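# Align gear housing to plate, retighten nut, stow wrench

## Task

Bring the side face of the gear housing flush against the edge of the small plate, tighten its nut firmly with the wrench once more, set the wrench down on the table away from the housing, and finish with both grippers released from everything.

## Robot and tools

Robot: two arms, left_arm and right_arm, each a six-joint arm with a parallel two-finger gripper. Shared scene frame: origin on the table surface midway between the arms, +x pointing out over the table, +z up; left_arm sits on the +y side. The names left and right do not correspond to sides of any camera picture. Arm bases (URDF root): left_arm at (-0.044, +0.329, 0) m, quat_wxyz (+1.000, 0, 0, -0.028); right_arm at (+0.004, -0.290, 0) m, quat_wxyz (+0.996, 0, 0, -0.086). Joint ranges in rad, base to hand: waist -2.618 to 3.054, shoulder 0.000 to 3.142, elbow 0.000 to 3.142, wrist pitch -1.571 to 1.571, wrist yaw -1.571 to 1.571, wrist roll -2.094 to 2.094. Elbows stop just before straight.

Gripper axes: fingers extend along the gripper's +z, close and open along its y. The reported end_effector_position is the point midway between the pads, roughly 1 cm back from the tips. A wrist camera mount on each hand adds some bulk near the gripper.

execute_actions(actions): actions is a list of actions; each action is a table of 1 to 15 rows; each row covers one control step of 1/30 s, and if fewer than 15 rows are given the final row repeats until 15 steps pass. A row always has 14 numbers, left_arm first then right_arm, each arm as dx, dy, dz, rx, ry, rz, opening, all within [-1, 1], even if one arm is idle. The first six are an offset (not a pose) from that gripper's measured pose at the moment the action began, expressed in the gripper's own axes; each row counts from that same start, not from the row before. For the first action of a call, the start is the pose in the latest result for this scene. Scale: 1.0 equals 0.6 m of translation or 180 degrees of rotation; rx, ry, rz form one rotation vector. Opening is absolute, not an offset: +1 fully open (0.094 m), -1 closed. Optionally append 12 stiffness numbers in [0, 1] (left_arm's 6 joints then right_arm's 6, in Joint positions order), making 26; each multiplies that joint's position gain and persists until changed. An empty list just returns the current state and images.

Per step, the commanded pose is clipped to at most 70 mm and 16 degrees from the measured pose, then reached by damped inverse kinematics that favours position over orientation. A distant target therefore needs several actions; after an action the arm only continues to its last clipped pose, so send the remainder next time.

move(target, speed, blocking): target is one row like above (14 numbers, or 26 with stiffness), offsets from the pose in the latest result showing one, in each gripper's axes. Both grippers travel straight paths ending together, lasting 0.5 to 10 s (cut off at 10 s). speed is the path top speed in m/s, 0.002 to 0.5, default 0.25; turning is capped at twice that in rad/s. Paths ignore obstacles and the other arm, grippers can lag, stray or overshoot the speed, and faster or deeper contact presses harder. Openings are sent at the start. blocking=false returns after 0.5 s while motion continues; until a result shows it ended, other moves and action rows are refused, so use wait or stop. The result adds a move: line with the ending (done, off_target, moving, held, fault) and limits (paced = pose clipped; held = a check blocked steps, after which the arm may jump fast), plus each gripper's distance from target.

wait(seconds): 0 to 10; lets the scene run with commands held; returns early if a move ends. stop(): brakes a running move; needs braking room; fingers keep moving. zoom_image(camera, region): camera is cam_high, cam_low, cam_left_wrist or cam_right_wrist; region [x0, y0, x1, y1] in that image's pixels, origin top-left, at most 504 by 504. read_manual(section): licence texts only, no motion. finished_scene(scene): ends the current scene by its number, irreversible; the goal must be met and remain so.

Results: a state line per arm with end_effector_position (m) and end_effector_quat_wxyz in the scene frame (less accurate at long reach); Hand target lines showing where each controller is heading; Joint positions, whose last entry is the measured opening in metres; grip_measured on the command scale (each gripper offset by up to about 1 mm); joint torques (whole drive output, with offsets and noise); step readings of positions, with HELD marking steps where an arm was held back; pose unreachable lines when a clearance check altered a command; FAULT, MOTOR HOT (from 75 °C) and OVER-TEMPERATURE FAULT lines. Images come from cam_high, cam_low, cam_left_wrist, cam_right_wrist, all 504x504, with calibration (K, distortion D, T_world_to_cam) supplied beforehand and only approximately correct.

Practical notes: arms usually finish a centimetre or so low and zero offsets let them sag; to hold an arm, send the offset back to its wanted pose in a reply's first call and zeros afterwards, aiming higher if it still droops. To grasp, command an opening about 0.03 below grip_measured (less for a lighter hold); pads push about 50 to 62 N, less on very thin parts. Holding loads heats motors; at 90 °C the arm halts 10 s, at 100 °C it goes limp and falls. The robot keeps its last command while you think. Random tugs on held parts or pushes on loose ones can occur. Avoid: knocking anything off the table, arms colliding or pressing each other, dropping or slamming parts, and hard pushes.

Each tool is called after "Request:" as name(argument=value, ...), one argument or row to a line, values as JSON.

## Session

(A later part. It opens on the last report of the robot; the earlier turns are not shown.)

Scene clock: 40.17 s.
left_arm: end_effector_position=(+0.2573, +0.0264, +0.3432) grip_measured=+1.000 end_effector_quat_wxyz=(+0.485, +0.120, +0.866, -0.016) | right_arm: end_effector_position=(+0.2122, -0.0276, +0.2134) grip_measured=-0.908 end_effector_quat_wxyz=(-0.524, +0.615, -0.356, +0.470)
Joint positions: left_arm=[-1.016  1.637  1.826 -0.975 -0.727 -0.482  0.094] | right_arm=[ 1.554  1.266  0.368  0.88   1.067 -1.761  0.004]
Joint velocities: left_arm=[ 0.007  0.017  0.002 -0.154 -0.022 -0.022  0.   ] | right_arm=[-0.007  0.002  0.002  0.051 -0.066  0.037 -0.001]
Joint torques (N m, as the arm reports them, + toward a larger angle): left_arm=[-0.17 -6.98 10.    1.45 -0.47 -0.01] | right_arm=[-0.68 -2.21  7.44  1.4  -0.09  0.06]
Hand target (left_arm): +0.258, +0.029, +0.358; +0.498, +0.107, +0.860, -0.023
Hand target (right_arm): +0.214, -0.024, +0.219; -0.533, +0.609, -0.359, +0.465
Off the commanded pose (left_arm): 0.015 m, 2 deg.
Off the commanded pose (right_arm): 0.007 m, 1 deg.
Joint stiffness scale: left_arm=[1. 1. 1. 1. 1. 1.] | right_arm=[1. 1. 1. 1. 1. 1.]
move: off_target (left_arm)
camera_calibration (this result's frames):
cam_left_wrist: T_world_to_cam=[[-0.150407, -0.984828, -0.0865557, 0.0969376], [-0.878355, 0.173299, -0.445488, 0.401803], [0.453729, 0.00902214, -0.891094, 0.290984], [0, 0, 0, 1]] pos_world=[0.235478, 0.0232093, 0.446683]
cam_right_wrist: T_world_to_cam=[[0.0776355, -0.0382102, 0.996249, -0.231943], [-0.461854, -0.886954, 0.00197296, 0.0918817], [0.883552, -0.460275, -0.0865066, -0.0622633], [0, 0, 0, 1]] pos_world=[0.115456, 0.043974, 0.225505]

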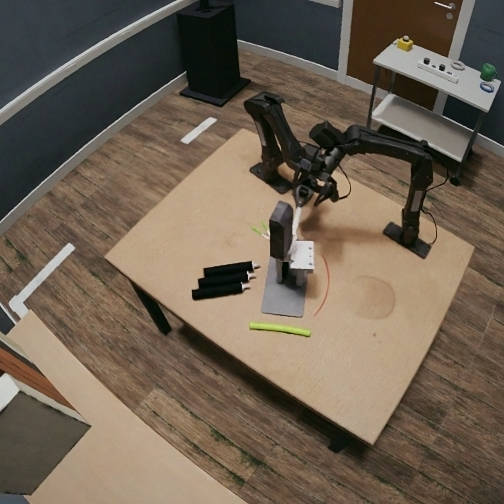

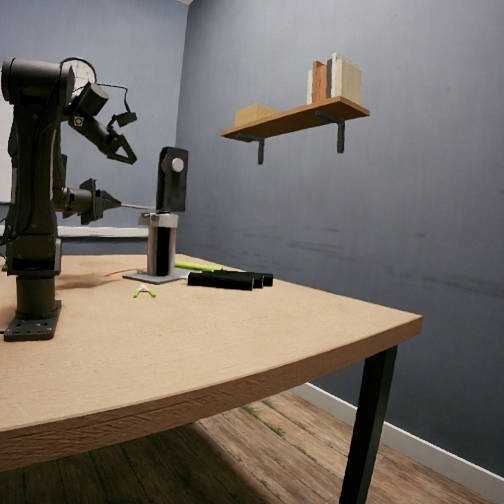

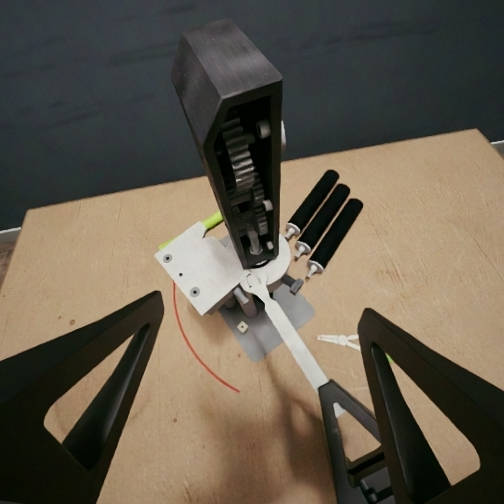

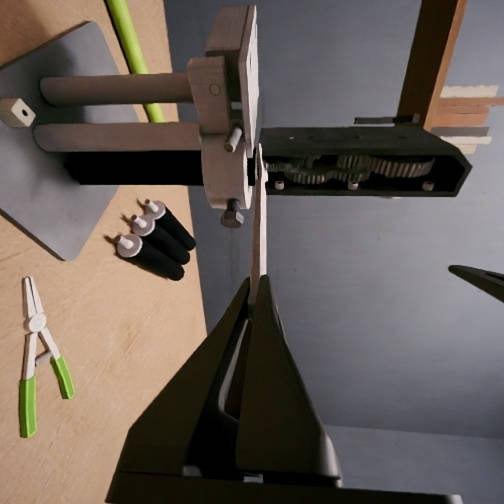

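Request:
move(
  target=[0,0,0,0,0,0,1,0.005,-0.02,0.015,0,0,0.066,-1],
  speed=0.1,
)

Request:
zoom_image(
  camera="cam_left_wrist",
  region=[210, 210, 310, 310],
)

Request:
zoom_image(
  camera="cam_right_wrist",
  region=[210, 110, 310, 210],
)

Scene clock: 41.97 s.
left_arm: end_effector_position=(+0.2567, +0.0260, +0.3424) grip_measured=+1.000 end_effector_quat_wxyz=(+0.483, +0.121, +0.867, -0.017) | right_arm: end_effector_position=(+0.2192, -0.0272, +0.2109) grip_measured=-0.908 end_effector_quat_wxyz=(+0.551, -0.591, +0.406, -0.427)
Joint positions: left_arm=[-1.016  1.637  1.826 -0.977 -0.722 -0.483  0.094] | right_arm=[ 1.524  1.266  0.386  0.823  1.042 -1.579  0.004]
Joint velocities: left_arm=[-0.012 -0.012  0.007 -0.007 -0.051 -0.037  0.   ] | right_arm=[-0.012  0.007 -0.002 -0.007 -0.022  0.051 -0.   ]
Joint torques (N m, as the arm reports them, + toward a larger angle): left_arm=[-0.06 -7.01  6.78  1.51 -0.34  0.  ] | right_arm=[-0.72 -4.32  8.17  1.31 -0.1   0.16]
Hand target (left_arm): +0.257, +0.026, +0.343; +0.485, +0.120, +0.866, -0.016
Hand target (right_arm): +0.221, -0.025, +0.226; +0.571, -0.574, +0.417, -0.413
Off the commanded pose (left_arm): 0.001 m, 0 deg.
Off the commanded pose (right_arm): 0.015 m, 4 deg.
Joint stiffness scale: left_arm=[1. 1. 1. 1. 1. 1.] | right_arm=[1. 1. 1. 1. 1. 1.]
move: off_target (right_arm)
camera_calibration (this result's frames):
cam_left_wrist: T_world_to_cam=[[-0.153721, -0.98447, -0.0847874, 0.0965848], [-0.879896, 0.175425, -0.441598, 0.400042], [0.449614, 0.00672102, -0.893198, 0.292392], [0, 0, 0, 1]] pos_world=[0.235379, 0.0229423, 0.446011]
cam_right_wrist: T_world_to_cam=[[0.140398, -0.172675, 0.974921, -0.242845], [-0.472315, -0.877093, -0.0873306, 0.116817], [0.870176, -0.448209, -0.204699, -0.0403218], [0, 0, 0, 1]] pos_world=[0.124356, 0.0424534, 0.238703]

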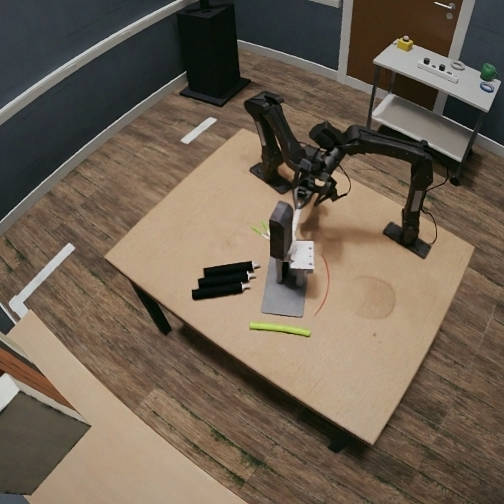

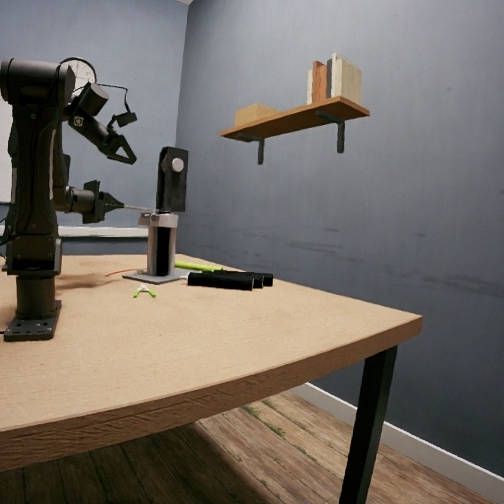

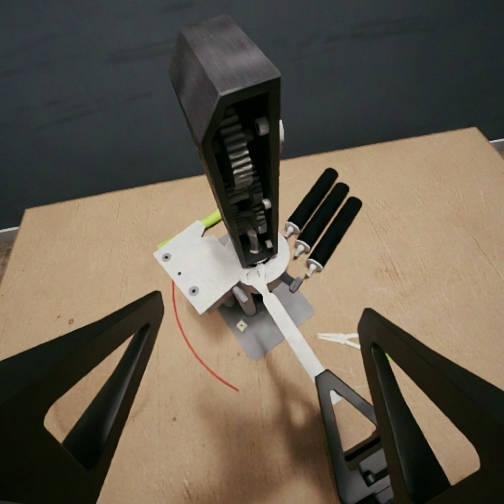

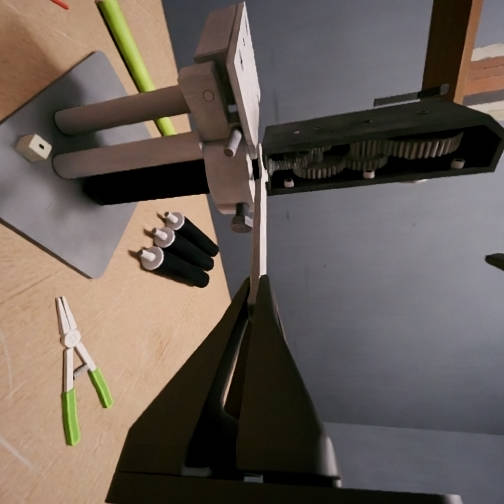

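Region (210, 210, 310, 310) of cam_left_wrist's 504x504 image, scaled by 5.040, with more detail than that image has.

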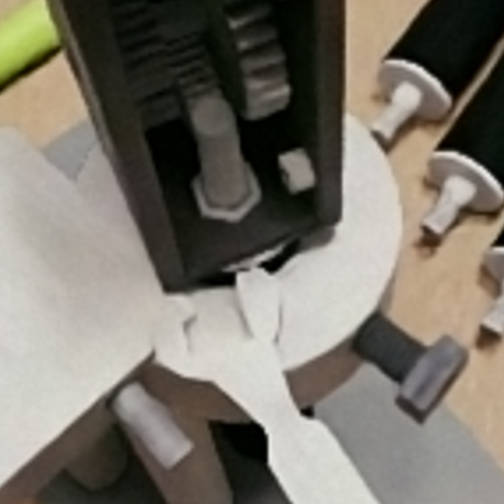

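Region (210, 110, 310, 210) of cam_right_wrist's 504x504 image, scaled by 5.040, with more detail than that image has.

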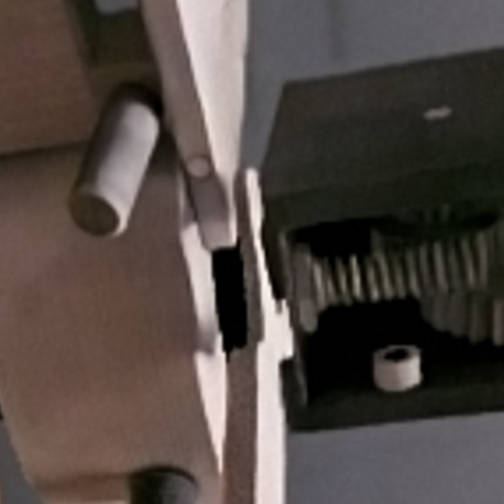

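Request:
move(
  target=[0,0,0,0,0,0,1,0.015,-0.042,0.0,0.012,0,0.018,-1],
  speed=0.05,
)

Request:
zoom_image(
  camera="cam_left_wrist",
  region=[210, 210, 310, 310],
)

Request:
zoom_image(
  camera="cam_right_wrist",
  region=[210, 110, 310, 210],
)

Scene clock: 43.13 s.
left_arm: end_effector_position=(+0.2562, +0.0252, +0.3419) grip_measured=+1.000 end_effector_quat_wxyz=(+0.482, +0.123, +0.867, -0.020) | right_arm: end_effector_position=(+0.2211, -0.0345, +0.2236) grip_measured=-0.908 end_effector_quat_wxyz=(+0.559, -0.581, +0.410, -0.426)
Joint positions: left_arm=[-1.016  1.637  1.826 -0.977 -0.716 -0.483  0.094] | right_arm=[ 1.51   1.208  0.386  0.801  1.034 -1.59   0.004]
Joint velocities: left_arm=[-0.007  0.007 -0.002  0.007 -0.022  0.007  0.   ] | right_arm=[-0.007 -0.007  0.017  0.007  0.007  0.007 -0.   ]
Joint torques (N m, as the arm reports them, + toward a larger angle): left_arm=[ 0.03 -6.92  6.84  1.5  -0.31  0.  ] | right_arm=[-0.7  -4.07  7.79  1.33 -0.1   0.08]
Hand target (left_arm): +0.257, +0.026, +0.342; +0.483, +0.121, +0.867, -0.018
Hand target (right_arm): +0.222, -0.034, +0.236; +0.574, -0.569, +0.415, -0.418
Off the commanded pose (left_arm): 0.001 m, 0 deg.
Off the commanded pose (right_arm): 0.013 m, 2 deg.
Joint stiffness scale: left_arm=[1. 1. 1. 1. 1. 1.] | right_arm=[1. 1. 1. 1. 1. 1.]
move: off_target (right_arm)
camera_calibration (this result's frames):
cam_left_wrist: T_world_to_cam=[[-0.157991, -0.984003, -0.0823182, 0.0959422], [-0.880749, 0.178122, -0.438809, 0.398773], [0.446452, 0.00317368, -0.894802, 0.293621], [0, 0, 0, 1]] pos_world=[0.23529, 0.0224453, 0.445615]
cam_right_wrist: T_world_to_cam=[[0.128655, -0.197963, 0.97173, -0.254367], [-0.47603, -0.87193, -0.114606, 0.119504], [0.869968, -0.447827, -0.206415, -0.0422044], [0, 0, 0, 1]] pos_world=[0.12633, 0.0349438, 0.25216]

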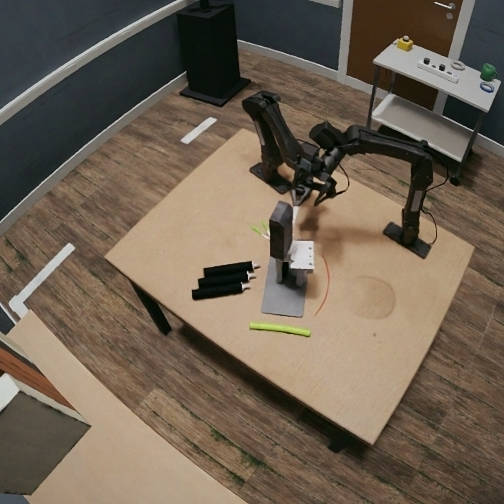

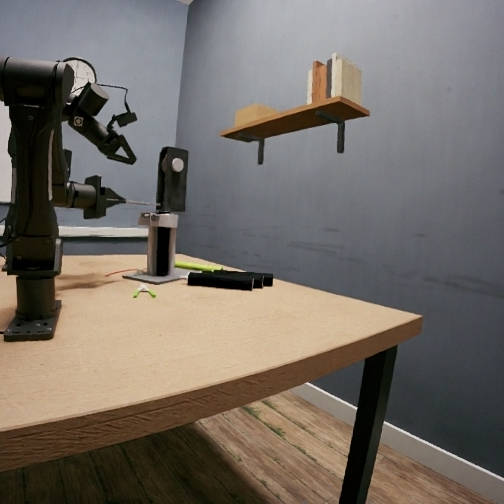

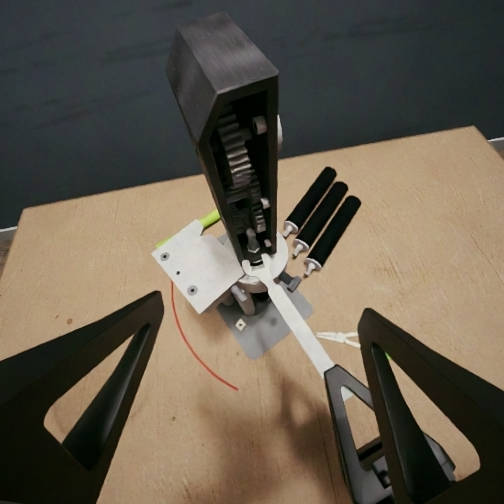

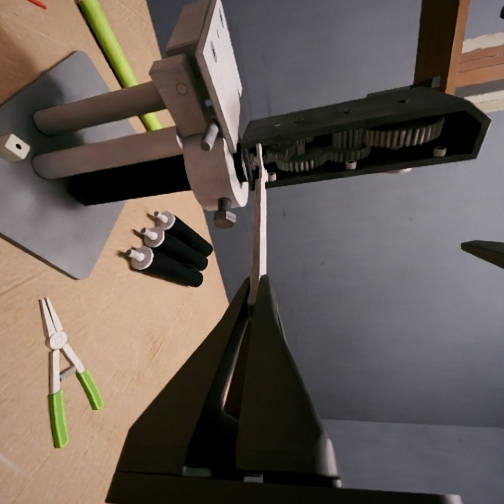

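Region (210, 210, 310, 310) of cam_left_wrist's 504x504 image, scaled by 5.040, with more detail than that image has.

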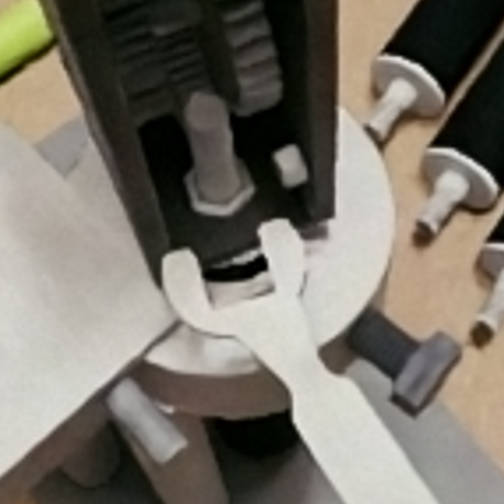

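Region (210, 110, 310, 210) of cam_right_wrist's 504x504 image, scaled by 5.040, with more detail than that image has.

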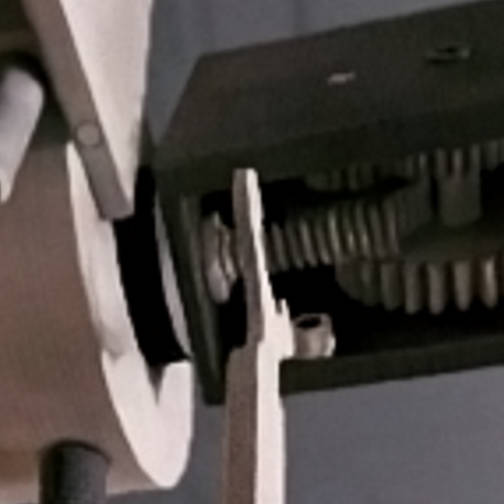

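Request:
move(
  target=[0,0,0,0,0,0,1,0.008,0,0.022,0.004,0,0.012,-1],
  speed=0.03,
)

Request:
zoom_image(
  camera="cam_left_wrist",
  region=[210, 210, 310, 310],
)

Request:
zoom_image(
  camera="cam_right_wrist",
  region=[210, 110, 310, 210],
)

Scene clock: 44.20 s.
left_arm: end_effector_position=(+0.2558, +0.0245, +0.3415) grip_measured=+1.000 end_effector_quat_wxyz=(+0.481, +0.124, +0.868, -0.021) | right_arm: end_effector_position=(+0.2234, -0.0365, +0.2221) grip_measured=-0.908 end_effector_quat_wxyz=(+0.565, -0.578, +0.410, -0.423)
Joint positions: left_arm=[-1.016  1.637  1.826 -0.977 -0.711 -0.483  0.094] | right_arm=[ 1.494  1.208  0.37   0.831  1.012 -1.589  0.004]
Joint velocities: left_arm=[-0.007  0.017 -0.002 -0.051  0.066  0.051  0.   ] | right_arm=[-0.012 -0.012 -0.012 -0.037 -0.007  0.022 -0.   ]
Joint torques (N m, as the arm reports them, + toward a larger angle): left_arm=[-0.09 -6.92  6.77  1.48 -0.34  0.01] | right_arm=[-4.71 -0.78  7.34  1.52 -0.4   0.13]
Hand target (left_arm): +0.256, +0.025, +0.342; +0.482, +0.123, +0.867, -0.019
Hand target (right_arm): +0.234, -0.036, +0.224; +0.571, -0.569, +0.418, -0.419
Off the commanded pose (left_arm): 0.001 m, 0 deg.
Off the commanded pose (right_arm): 0.012 m, 2 deg.
Joint stiffness scale: left_arm=[1. 1. 1. 1. 1. 1.] | right_arm=[1. 1. 1. 1. 1. 1.]
move: off_target (right_arm)
camera_calibration (this result's frames):
cam_left_wrist: T_world_to_cam=[[-0.161967, -0.983548, -0.0800007, 0.0953348], [-0.881527, 0.180647, -0.436208, 0.397588], [0.443483, -0.000128417, -0.896283, 0.294762], [0, 0, 0, 1]] pos_world=[0.235203, 0.0219812, 0.445247]
cam_right_wrist: T_world_to_cam=[[0.127618, -0.210178, 0.969298, -0.253268], [-0.470428, -0.873193, -0.127403, 0.120248], [0.873161, -0.439726, -0.210309, -0.0449891], [0, 0, 0, 1]] pos_world=[0.128173, 0.0319856, 0.251351]

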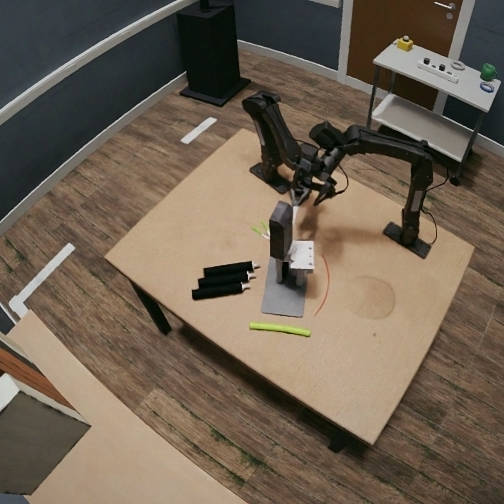

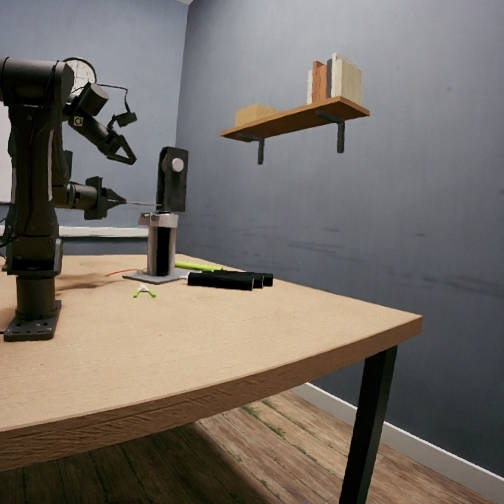

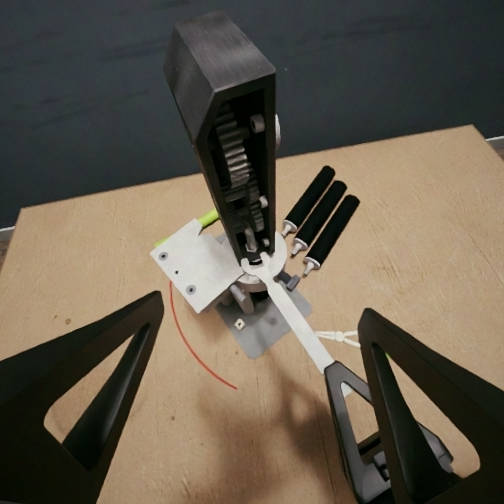

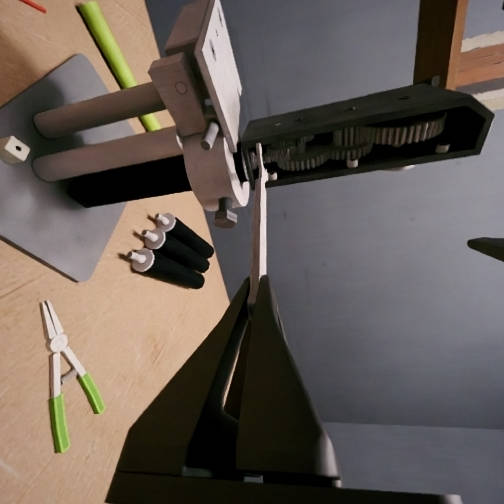

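Region (210, 210, 310, 310) of cam_left_wrist's 504x504 image, scaled by 5.040, with more detail than that image has.

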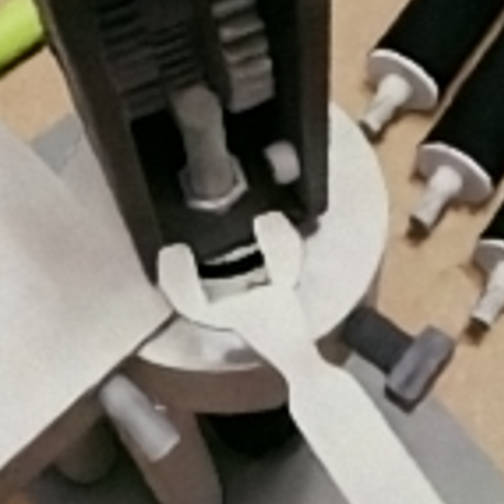

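Region (210, 110, 310, 210) of cam_right_wrist's 504x504 image, scaled by 5.040, with more detail than that image has.

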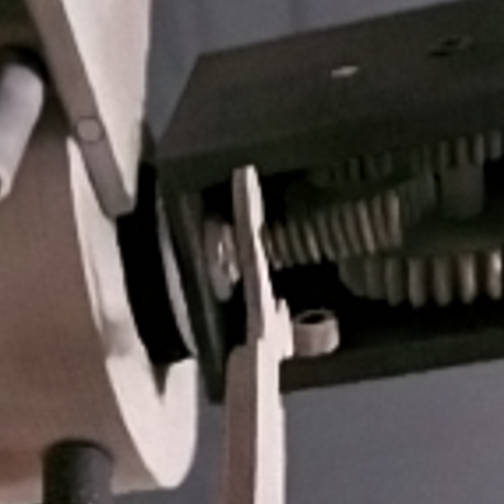

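Request:
move(
  target=[0,0,0,0,0,0,1,0.009,0.006,-0.004,0,0.01,0.01,-1],
  speed=0.03,
)

Request:
move(
  target=[0,0,0,0,0,0,1,0.002,0,0.018,0,0,0,-1],
  speed=0.03,
)

Request:
zoom_image(
  camera="cam_left_wrist",
  region=[200, 200, 300, 300],
)

Request:
zoom_image(
  camera="cam_right_wrist",
  region=[210, 110, 310, 210],
)

Scene clock: 45.43 s.
left_arm: end_effector_position=(+0.2554, +0.0238, +0.3411) grip_measured=+1.000 end_effector_quat_wxyz=(+0.479, +0.125, +0.868, -0.023) | right_arm: end_effector_position=(+0.2235, -0.0399, +0.2217) grip_measured=-0.908 end_effector_quat_wxyz=(+0.564, -0.570, +0.420, -0.424)
Joint positions: left_arm=[-1.016  1.637  1.826 -0.977 -0.706 -0.483  0.094] | right_arm=[ 1.499  1.208  0.368  0.832  1.036 -1.573  0.004]
Joint velocities: left_arm=[-0.022 -0.002  0.002  0.095 -0.022  0.022  0.   ] | right_arm=[-0.007 -0.017  0.007 -0.007  0.037 -0.037  0.   ]
Joint torques (N m, as the arm reports them, + toward a larger angle): left_arm=[ 0.07 -6.89  6.75  1.49 -0.3  -0.02] | right_arm=[ 0.58 -2.11  5.3   1.48  0.18  0.13]
Hand target (left_arm): +0.256, +0.025, +0.342; +0.481, +0.124, +0.868, -0.021
Hand target (right_arm): +0.223, -0.043, +0.219; +0.565, -0.565, +0.428, -0.423
Off the commanded pose (left_arm): 0.001 m, 0 deg.
Off the commanded pose (right_arm): 0.004 m, 1 deg.
Joint stiffness scale: left_arm=[1. 1. 1. 1. 1. 1.] | right_arm=[1. 1. 1. 1. 1. 1.]
move: done
camera_calibration (this result's frames):
cam_left_wrist: T_world_to_cam=[[-0.165933, -0.983073, -0.0776709, 0.09472], [-0.882286, 0.18318, -0.433608, 0.396401], [0.440496, -0.00342198, -0.897748, 0.295897], [0, 0, 0, 1]] pos_world=[0.235114, 0.0215167, 0.444881]
cam_right_wrist: T_world_to_cam=[[0.127648, -0.226057, 0.965714, -0.253432], [-0.48829, -0.86183, -0.137197, 0.123915], [0.863296, -0.454036, -0.220392, -0.0427583], [0, 0, 0, 1]] pos_world=[0.129769, 0.0300895, 0.25232]

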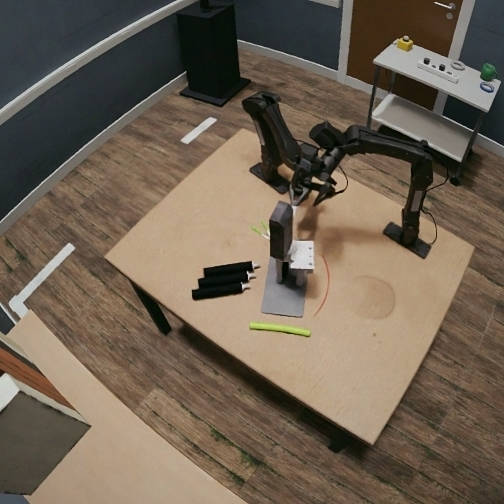

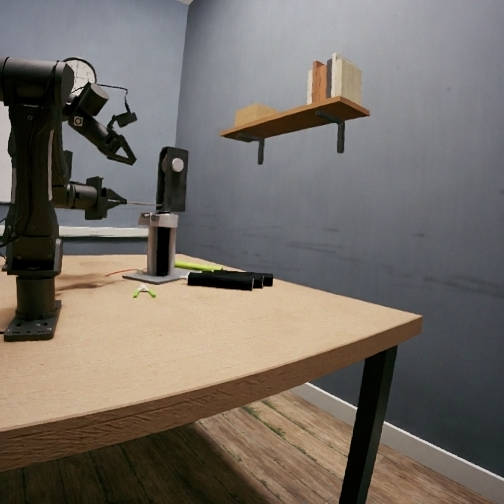

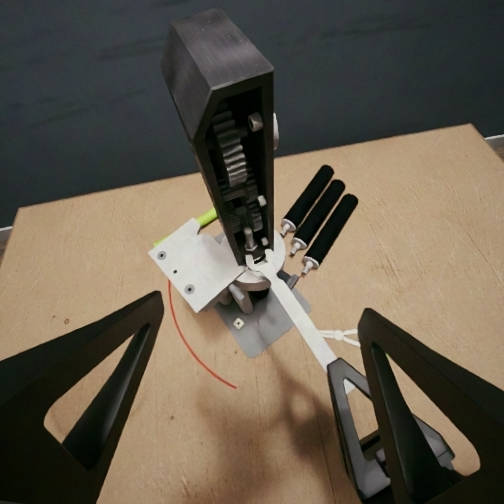

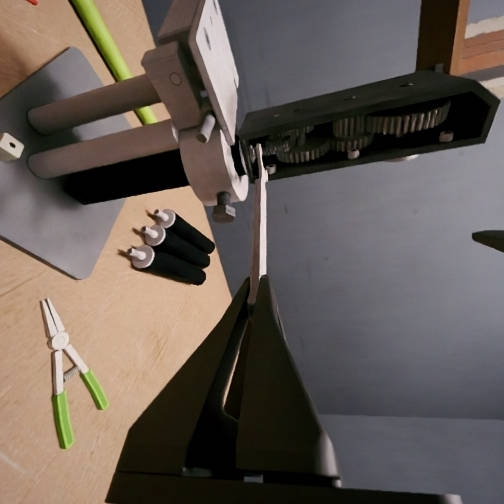

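Scene clock: 46.13 s.
left_arm: end_effector_position=(+0.2550, +0.0230, +0.3406) grip_measured=+1.000 end_effector_quat_wxyz=(+0.478, +0.126, +0.869, -0.025) | right_arm: end_effector_position=(+0.2263, -0.0408, +0.2217) grip_measured=-0.908 end_effector_quat_wxyz=(+0.563, -0.571, +0.419, -0.426)
Joint positions: left_arm=[-1.016  1.637  1.826 -0.977 -0.7   -0.483  0.094] | right_arm=[ 1.485  1.208  0.368  0.832  1.023 -1.579  0.004]
Joint velocities: left_arm=[-0.017  0.007  0.017 -0.081 -0.007  0.037  0.   ] | right_arm=[-0.007 -0.012  0.002 -0.125  0.022  0.066  0.001]
Joint torques (N m, as the arm reports them, + toward a larger angle): left_arm=[ 0.07 -6.97  6.96  1.51 -0.33  0.  ] | right_arm=[-3.27 -0.92  7.29  1.42 -0.35  0.05]
Hand target (left_arm): +0.255, +0.024, +0.341; +0.479, +0.125, +0.868, -0.023
Hand target (right_arm): +0.234, -0.038, +0.222; +0.564, -0.571, +0.420, -0.424
Off the commanded pose (left_arm): 0.001 m, 0 deg.
Off the commanded pose (right_arm): 0.008 m, 0 deg.
Joint stiffness scale: left_arm=[1. 1. 1. 1. 1. 1.] | right_arm=[1. 1. 1. 1. 1. 1.]
move: done
camera_calibration (this result's frames):
cam_left_wrist: T_world_to_cam=[[-0.16989, -0.98258, -0.0753287, 0.0940977], [-0.883028, 0.18572, -0.431011, 0.395212], [0.437493, -0.0067069, -0.899197, 0.297027], [0, 0, 0, 1]] pos_world=[0.235022, 0.0210518, 0.444515]
cam_right_wrist: T_world_to_cam=[[0.126019, -0.221279, 0.967034, -0.2537], [-0.489063, -0.86197, -0.133506, 0.123866], [0.863097, -0.456117, -0.216844, -0.0463948], [0, 0, 0, 1]] pos_world=[0.132593, 0.0294691, 0.251813]

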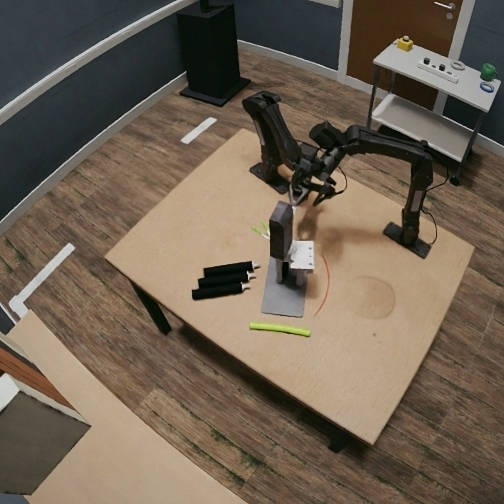

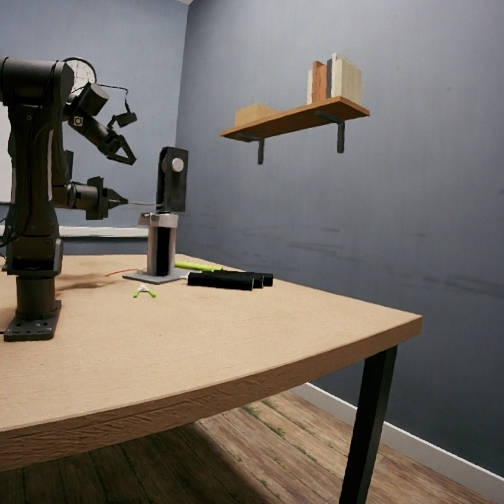

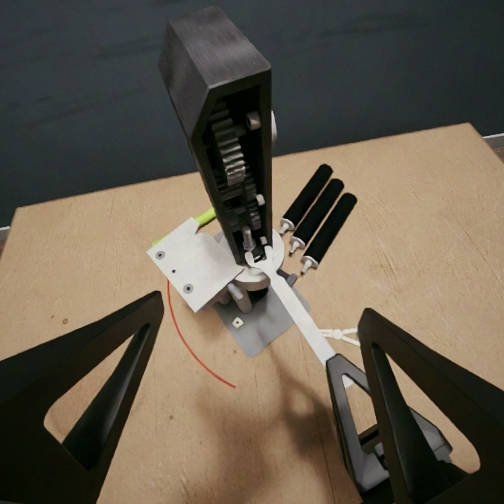

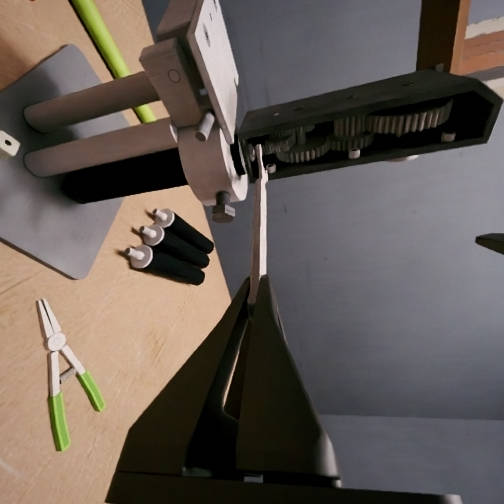

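Region (200, 200, 300, 300) of cam_left_wrist's 504x504 image, scaled by 5.040, with more detail than that image has.

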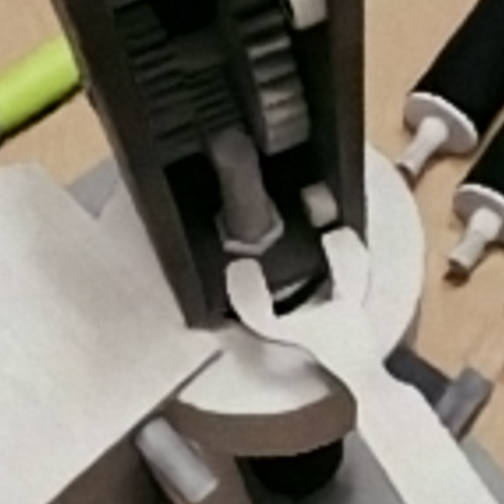

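Region (210, 110, 310, 210) of cam_right_wrist's 504x504 image, scaled by 5.040, with more detail than that image has.

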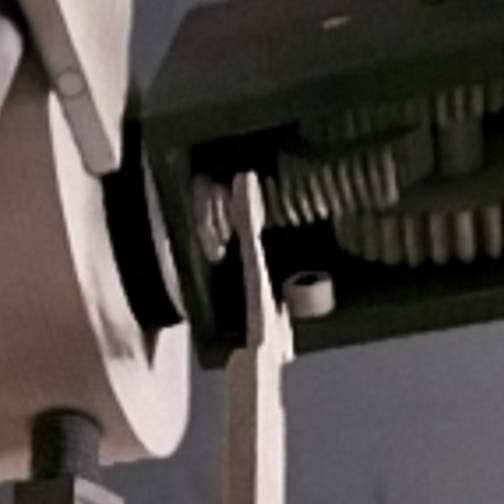

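Now on the right wall. Swing left slightly with the wrist, lowering too, while pushing gently.

Request:
move(
  target=[0,0,0,0,0,0,1,-0.007,0.008,0.008,-0.006,-0.008,0,-1],
  speed=0.01,
)

Request:
move(
  target=[0,0,0,0,0,0,1,-0.003,0,0.018,0,-0.004,0,-1],
  speed=0.01,
)

Request:
zoom_image(
  camera="cam_left_wrist",
  region=[200, 200, 300, 300],
)

Request:
zoom_image(
  camera="cam_right_wrist",
  region=[210, 110, 310, 210],
)

Scene clock: 48.10 s.
left_arm: end_effector_position=(+0.2545, +0.0223, +0.3402) grip_measured=+1.000 end_effector_quat_wxyz=(+0.476, +0.127, +0.870, -0.027) | right_arm: end_effector_position=(+0.2280, -0.0385, +0.2165) grip_measured=-0.908 end_effector_quat_wxyz=(+0.558, -0.583, +0.413, -0.421)
Joint positions: left_arm=[-1.016  1.637  1.826 -0.977 -0.695 -0.483  0.094] | right_arm=[ 1.472  1.208  0.368  0.801  0.992 -1.568  0.004]
Joint velocities: left_arm=[-0.017  0.012 -0.012 -0.051 -0.037  0.007  0.   ] | right_arm=[-0.017 -0.007 -0.012 -0.081  0.051 -0.037  0.   ]
Joint torques (N m, as the arm reports them, + toward a larger angle): left_arm=[ 0.   -6.86  6.86  1.48 -0.35  0.  ] | right_arm=[-0.68 -1.86  7.03  1.39 -0.07  0.12]
Hand target (left_arm): +0.255, +0.023, +0.341; +0.478, +0.126, +0.869, -0.025
Hand target (right_arm): +0.230, -0.036, +0.217; +0.562, -0.582, +0.416, -0.415
Off the commanded pose (left_arm): 0.001 m, 0 deg.
Off the commanded pose (right_arm): 0.004 m, 1 deg.
Joint stiffness scale: left_arm=[1. 1. 1. 1. 1. 1.] | right_arm=[1. 1. 1. 1. 1. 1.]
move: done
camera_calibration (this result's frames):
cam_left_wrist: T_world_to_cam=[[-0.173836, -0.982067, -0.0729744, 0.0934681], [-0.883751, 0.188268, -0.428416, 0.394022], [0.434472, -0.00998308, -0.90063, 0.298152], [0, 0, 0, 1]] pos_world=[0.234927, 0.0205867, 0.444151]
cam_right_wrist: T_world_to_cam=[[0.141203, -0.200049, 0.969558, -0.251598], [-0.474731, -0.873102, -0.111009, 0.117395], [0.86873, -0.444604, -0.218254, -0.0484273], [0, 0, 0, 1]] pos_world=[0.133327, 0.0306347, 0.246401]

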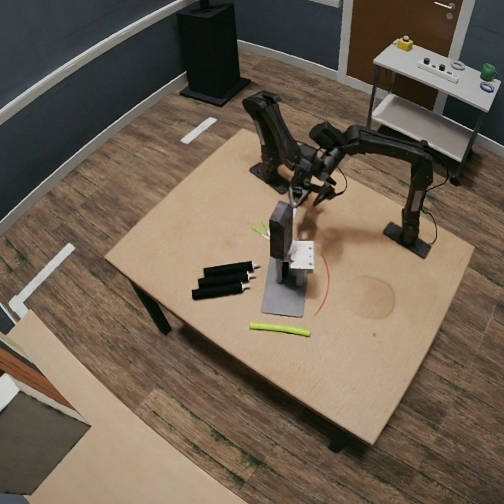

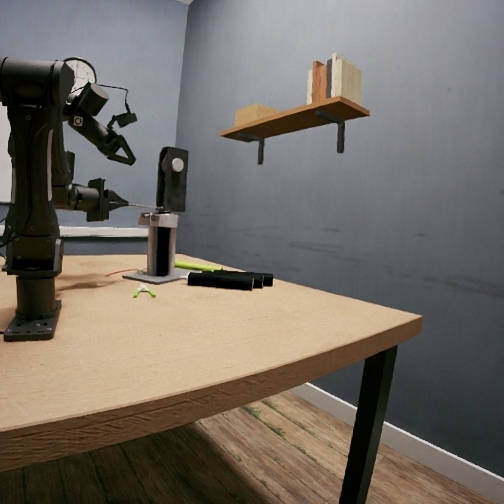

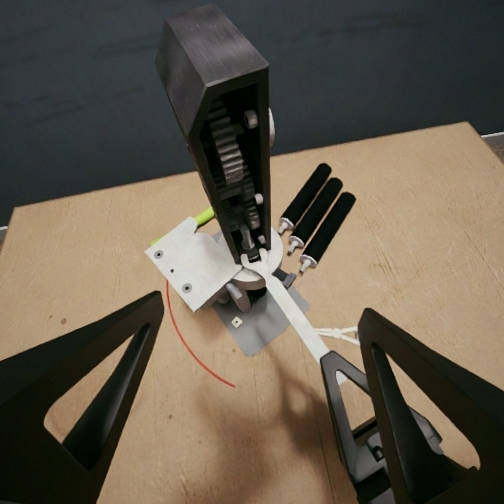

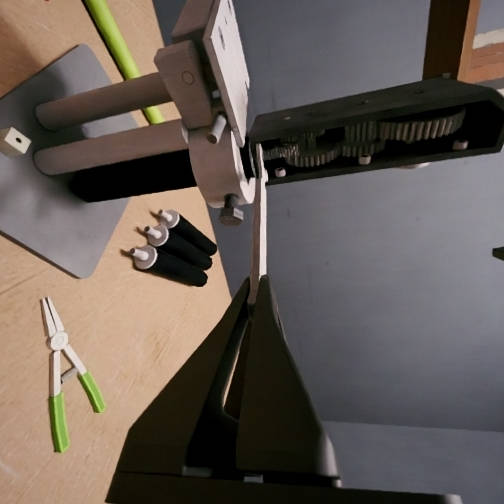

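Scene clock: 49.40 s.
left_arm: end_effector_position=(+0.2541, +0.0216, +0.3398) grip_measured=+1.000 end_effector_quat_wxyz=(+0.475, +0.128, +0.870, -0.029) | right_arm: end_effector_position=(+0.2354, -0.0382, +0.2144) grip_measured=-0.908 end_effector_quat_wxyz=(+0.558, -0.585, +0.411, -0.422)
Joint positions: left_arm=[-1.016  1.637  1.826 -0.977 -0.69  -0.483  0.094] | right_arm=[ 1.436  1.227  0.368  0.821  0.953 -1.574  0.004]
Joint velocities: left_arm=[-0.002 -0.007  0.007  0.095 -0.051 -0.037  0.   ] | right_arm=[ 0.002  0.002  0.002 -0.051  0.051 -0.037  0.   ]
Joint torques (N m, as the arm reports them, + toward a larger angle): left_arm=[-0.07 -6.98  6.74  1.49 -0.32  0.01] | right_arm=[-0.84 -1.73  7.48  1.37 -0.14  0.02]
Hand target (left_arm): +0.255, +0.022, +0.340; +0.476, +0.127, +0.870, -0.027
Hand target (right_arm): +0.237, -0.034, +0.216; +0.561, -0.585, +0.410, -0.418
Off the commanded pose (left_arm): 0.001 m, 0 deg.
Off the commanded pose (right_arm): 0.006 m, 1 deg.
Joint stiffness scale: left_arm=[1. 1. 1. 1. 1. 1.] | right_arm=[1. 1. 1. 1. 1. 1.]
move: done
camera_calibration (this result's frames):
cam_left_wrist: T_world_to_cam=[[-0.177774, -0.981535, -0.070608, 0.092831], [-0.884456, 0.190823, -0.425823, 0.392831], [0.431434, -0.0132504, -0.902047, 0.299271], [0, 0, 0, 1]] pos_world=[0.234829, 0.0201212, 0.443788]
cam_right_wrist: T_world_to_cam=[[0.141084, -0.196144, 0.970373, -0.250522], [-0.471897, -0.874983, -0.108253, 0.11963], [0.870293, -0.442643, -0.216005, -0.0559393], [0, 0, 0, 1]] pos_world=[0.140481, 0.0307746, 0.243967]

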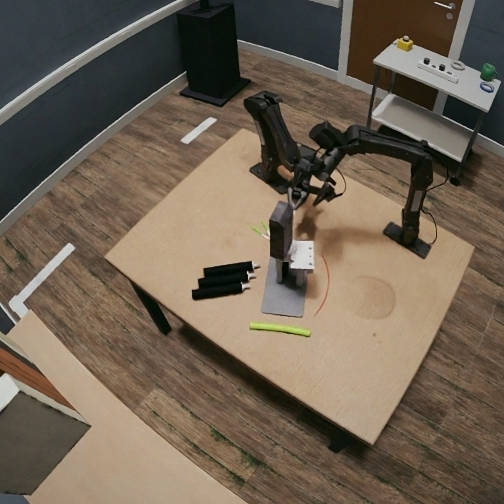

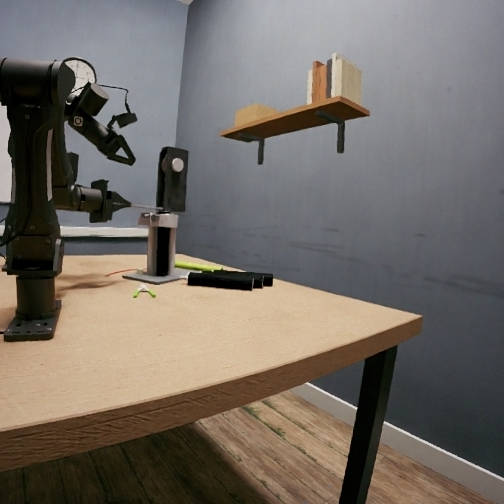

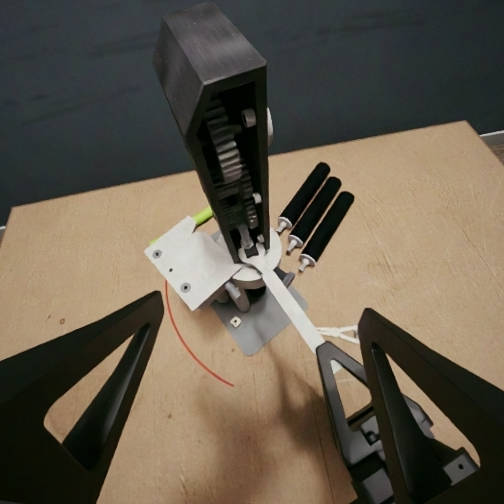

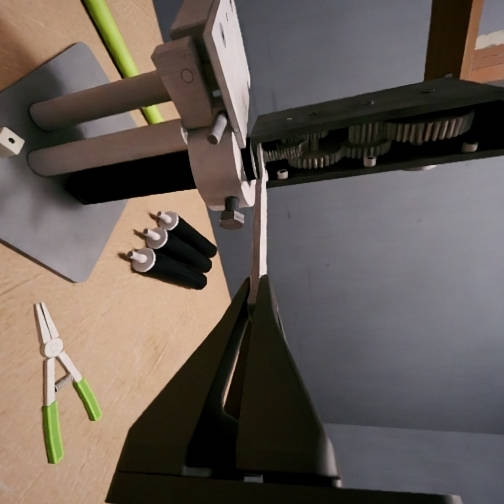

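Region (200, 200, 300, 300) of cam_left_wrist's 504x504 image, scaled by 5.040, with more detail than that image has.

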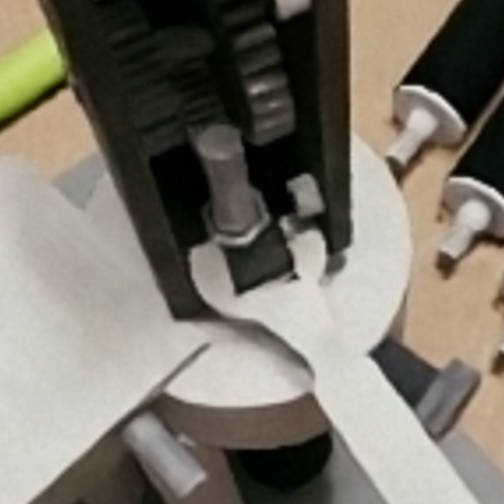

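Region (210, 110, 310, 210) of cam_right_wrist's 504x504 image, scaled by 5.040, with more detail than that image has.

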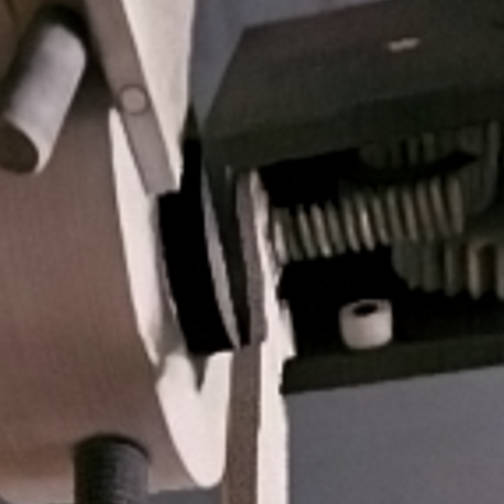

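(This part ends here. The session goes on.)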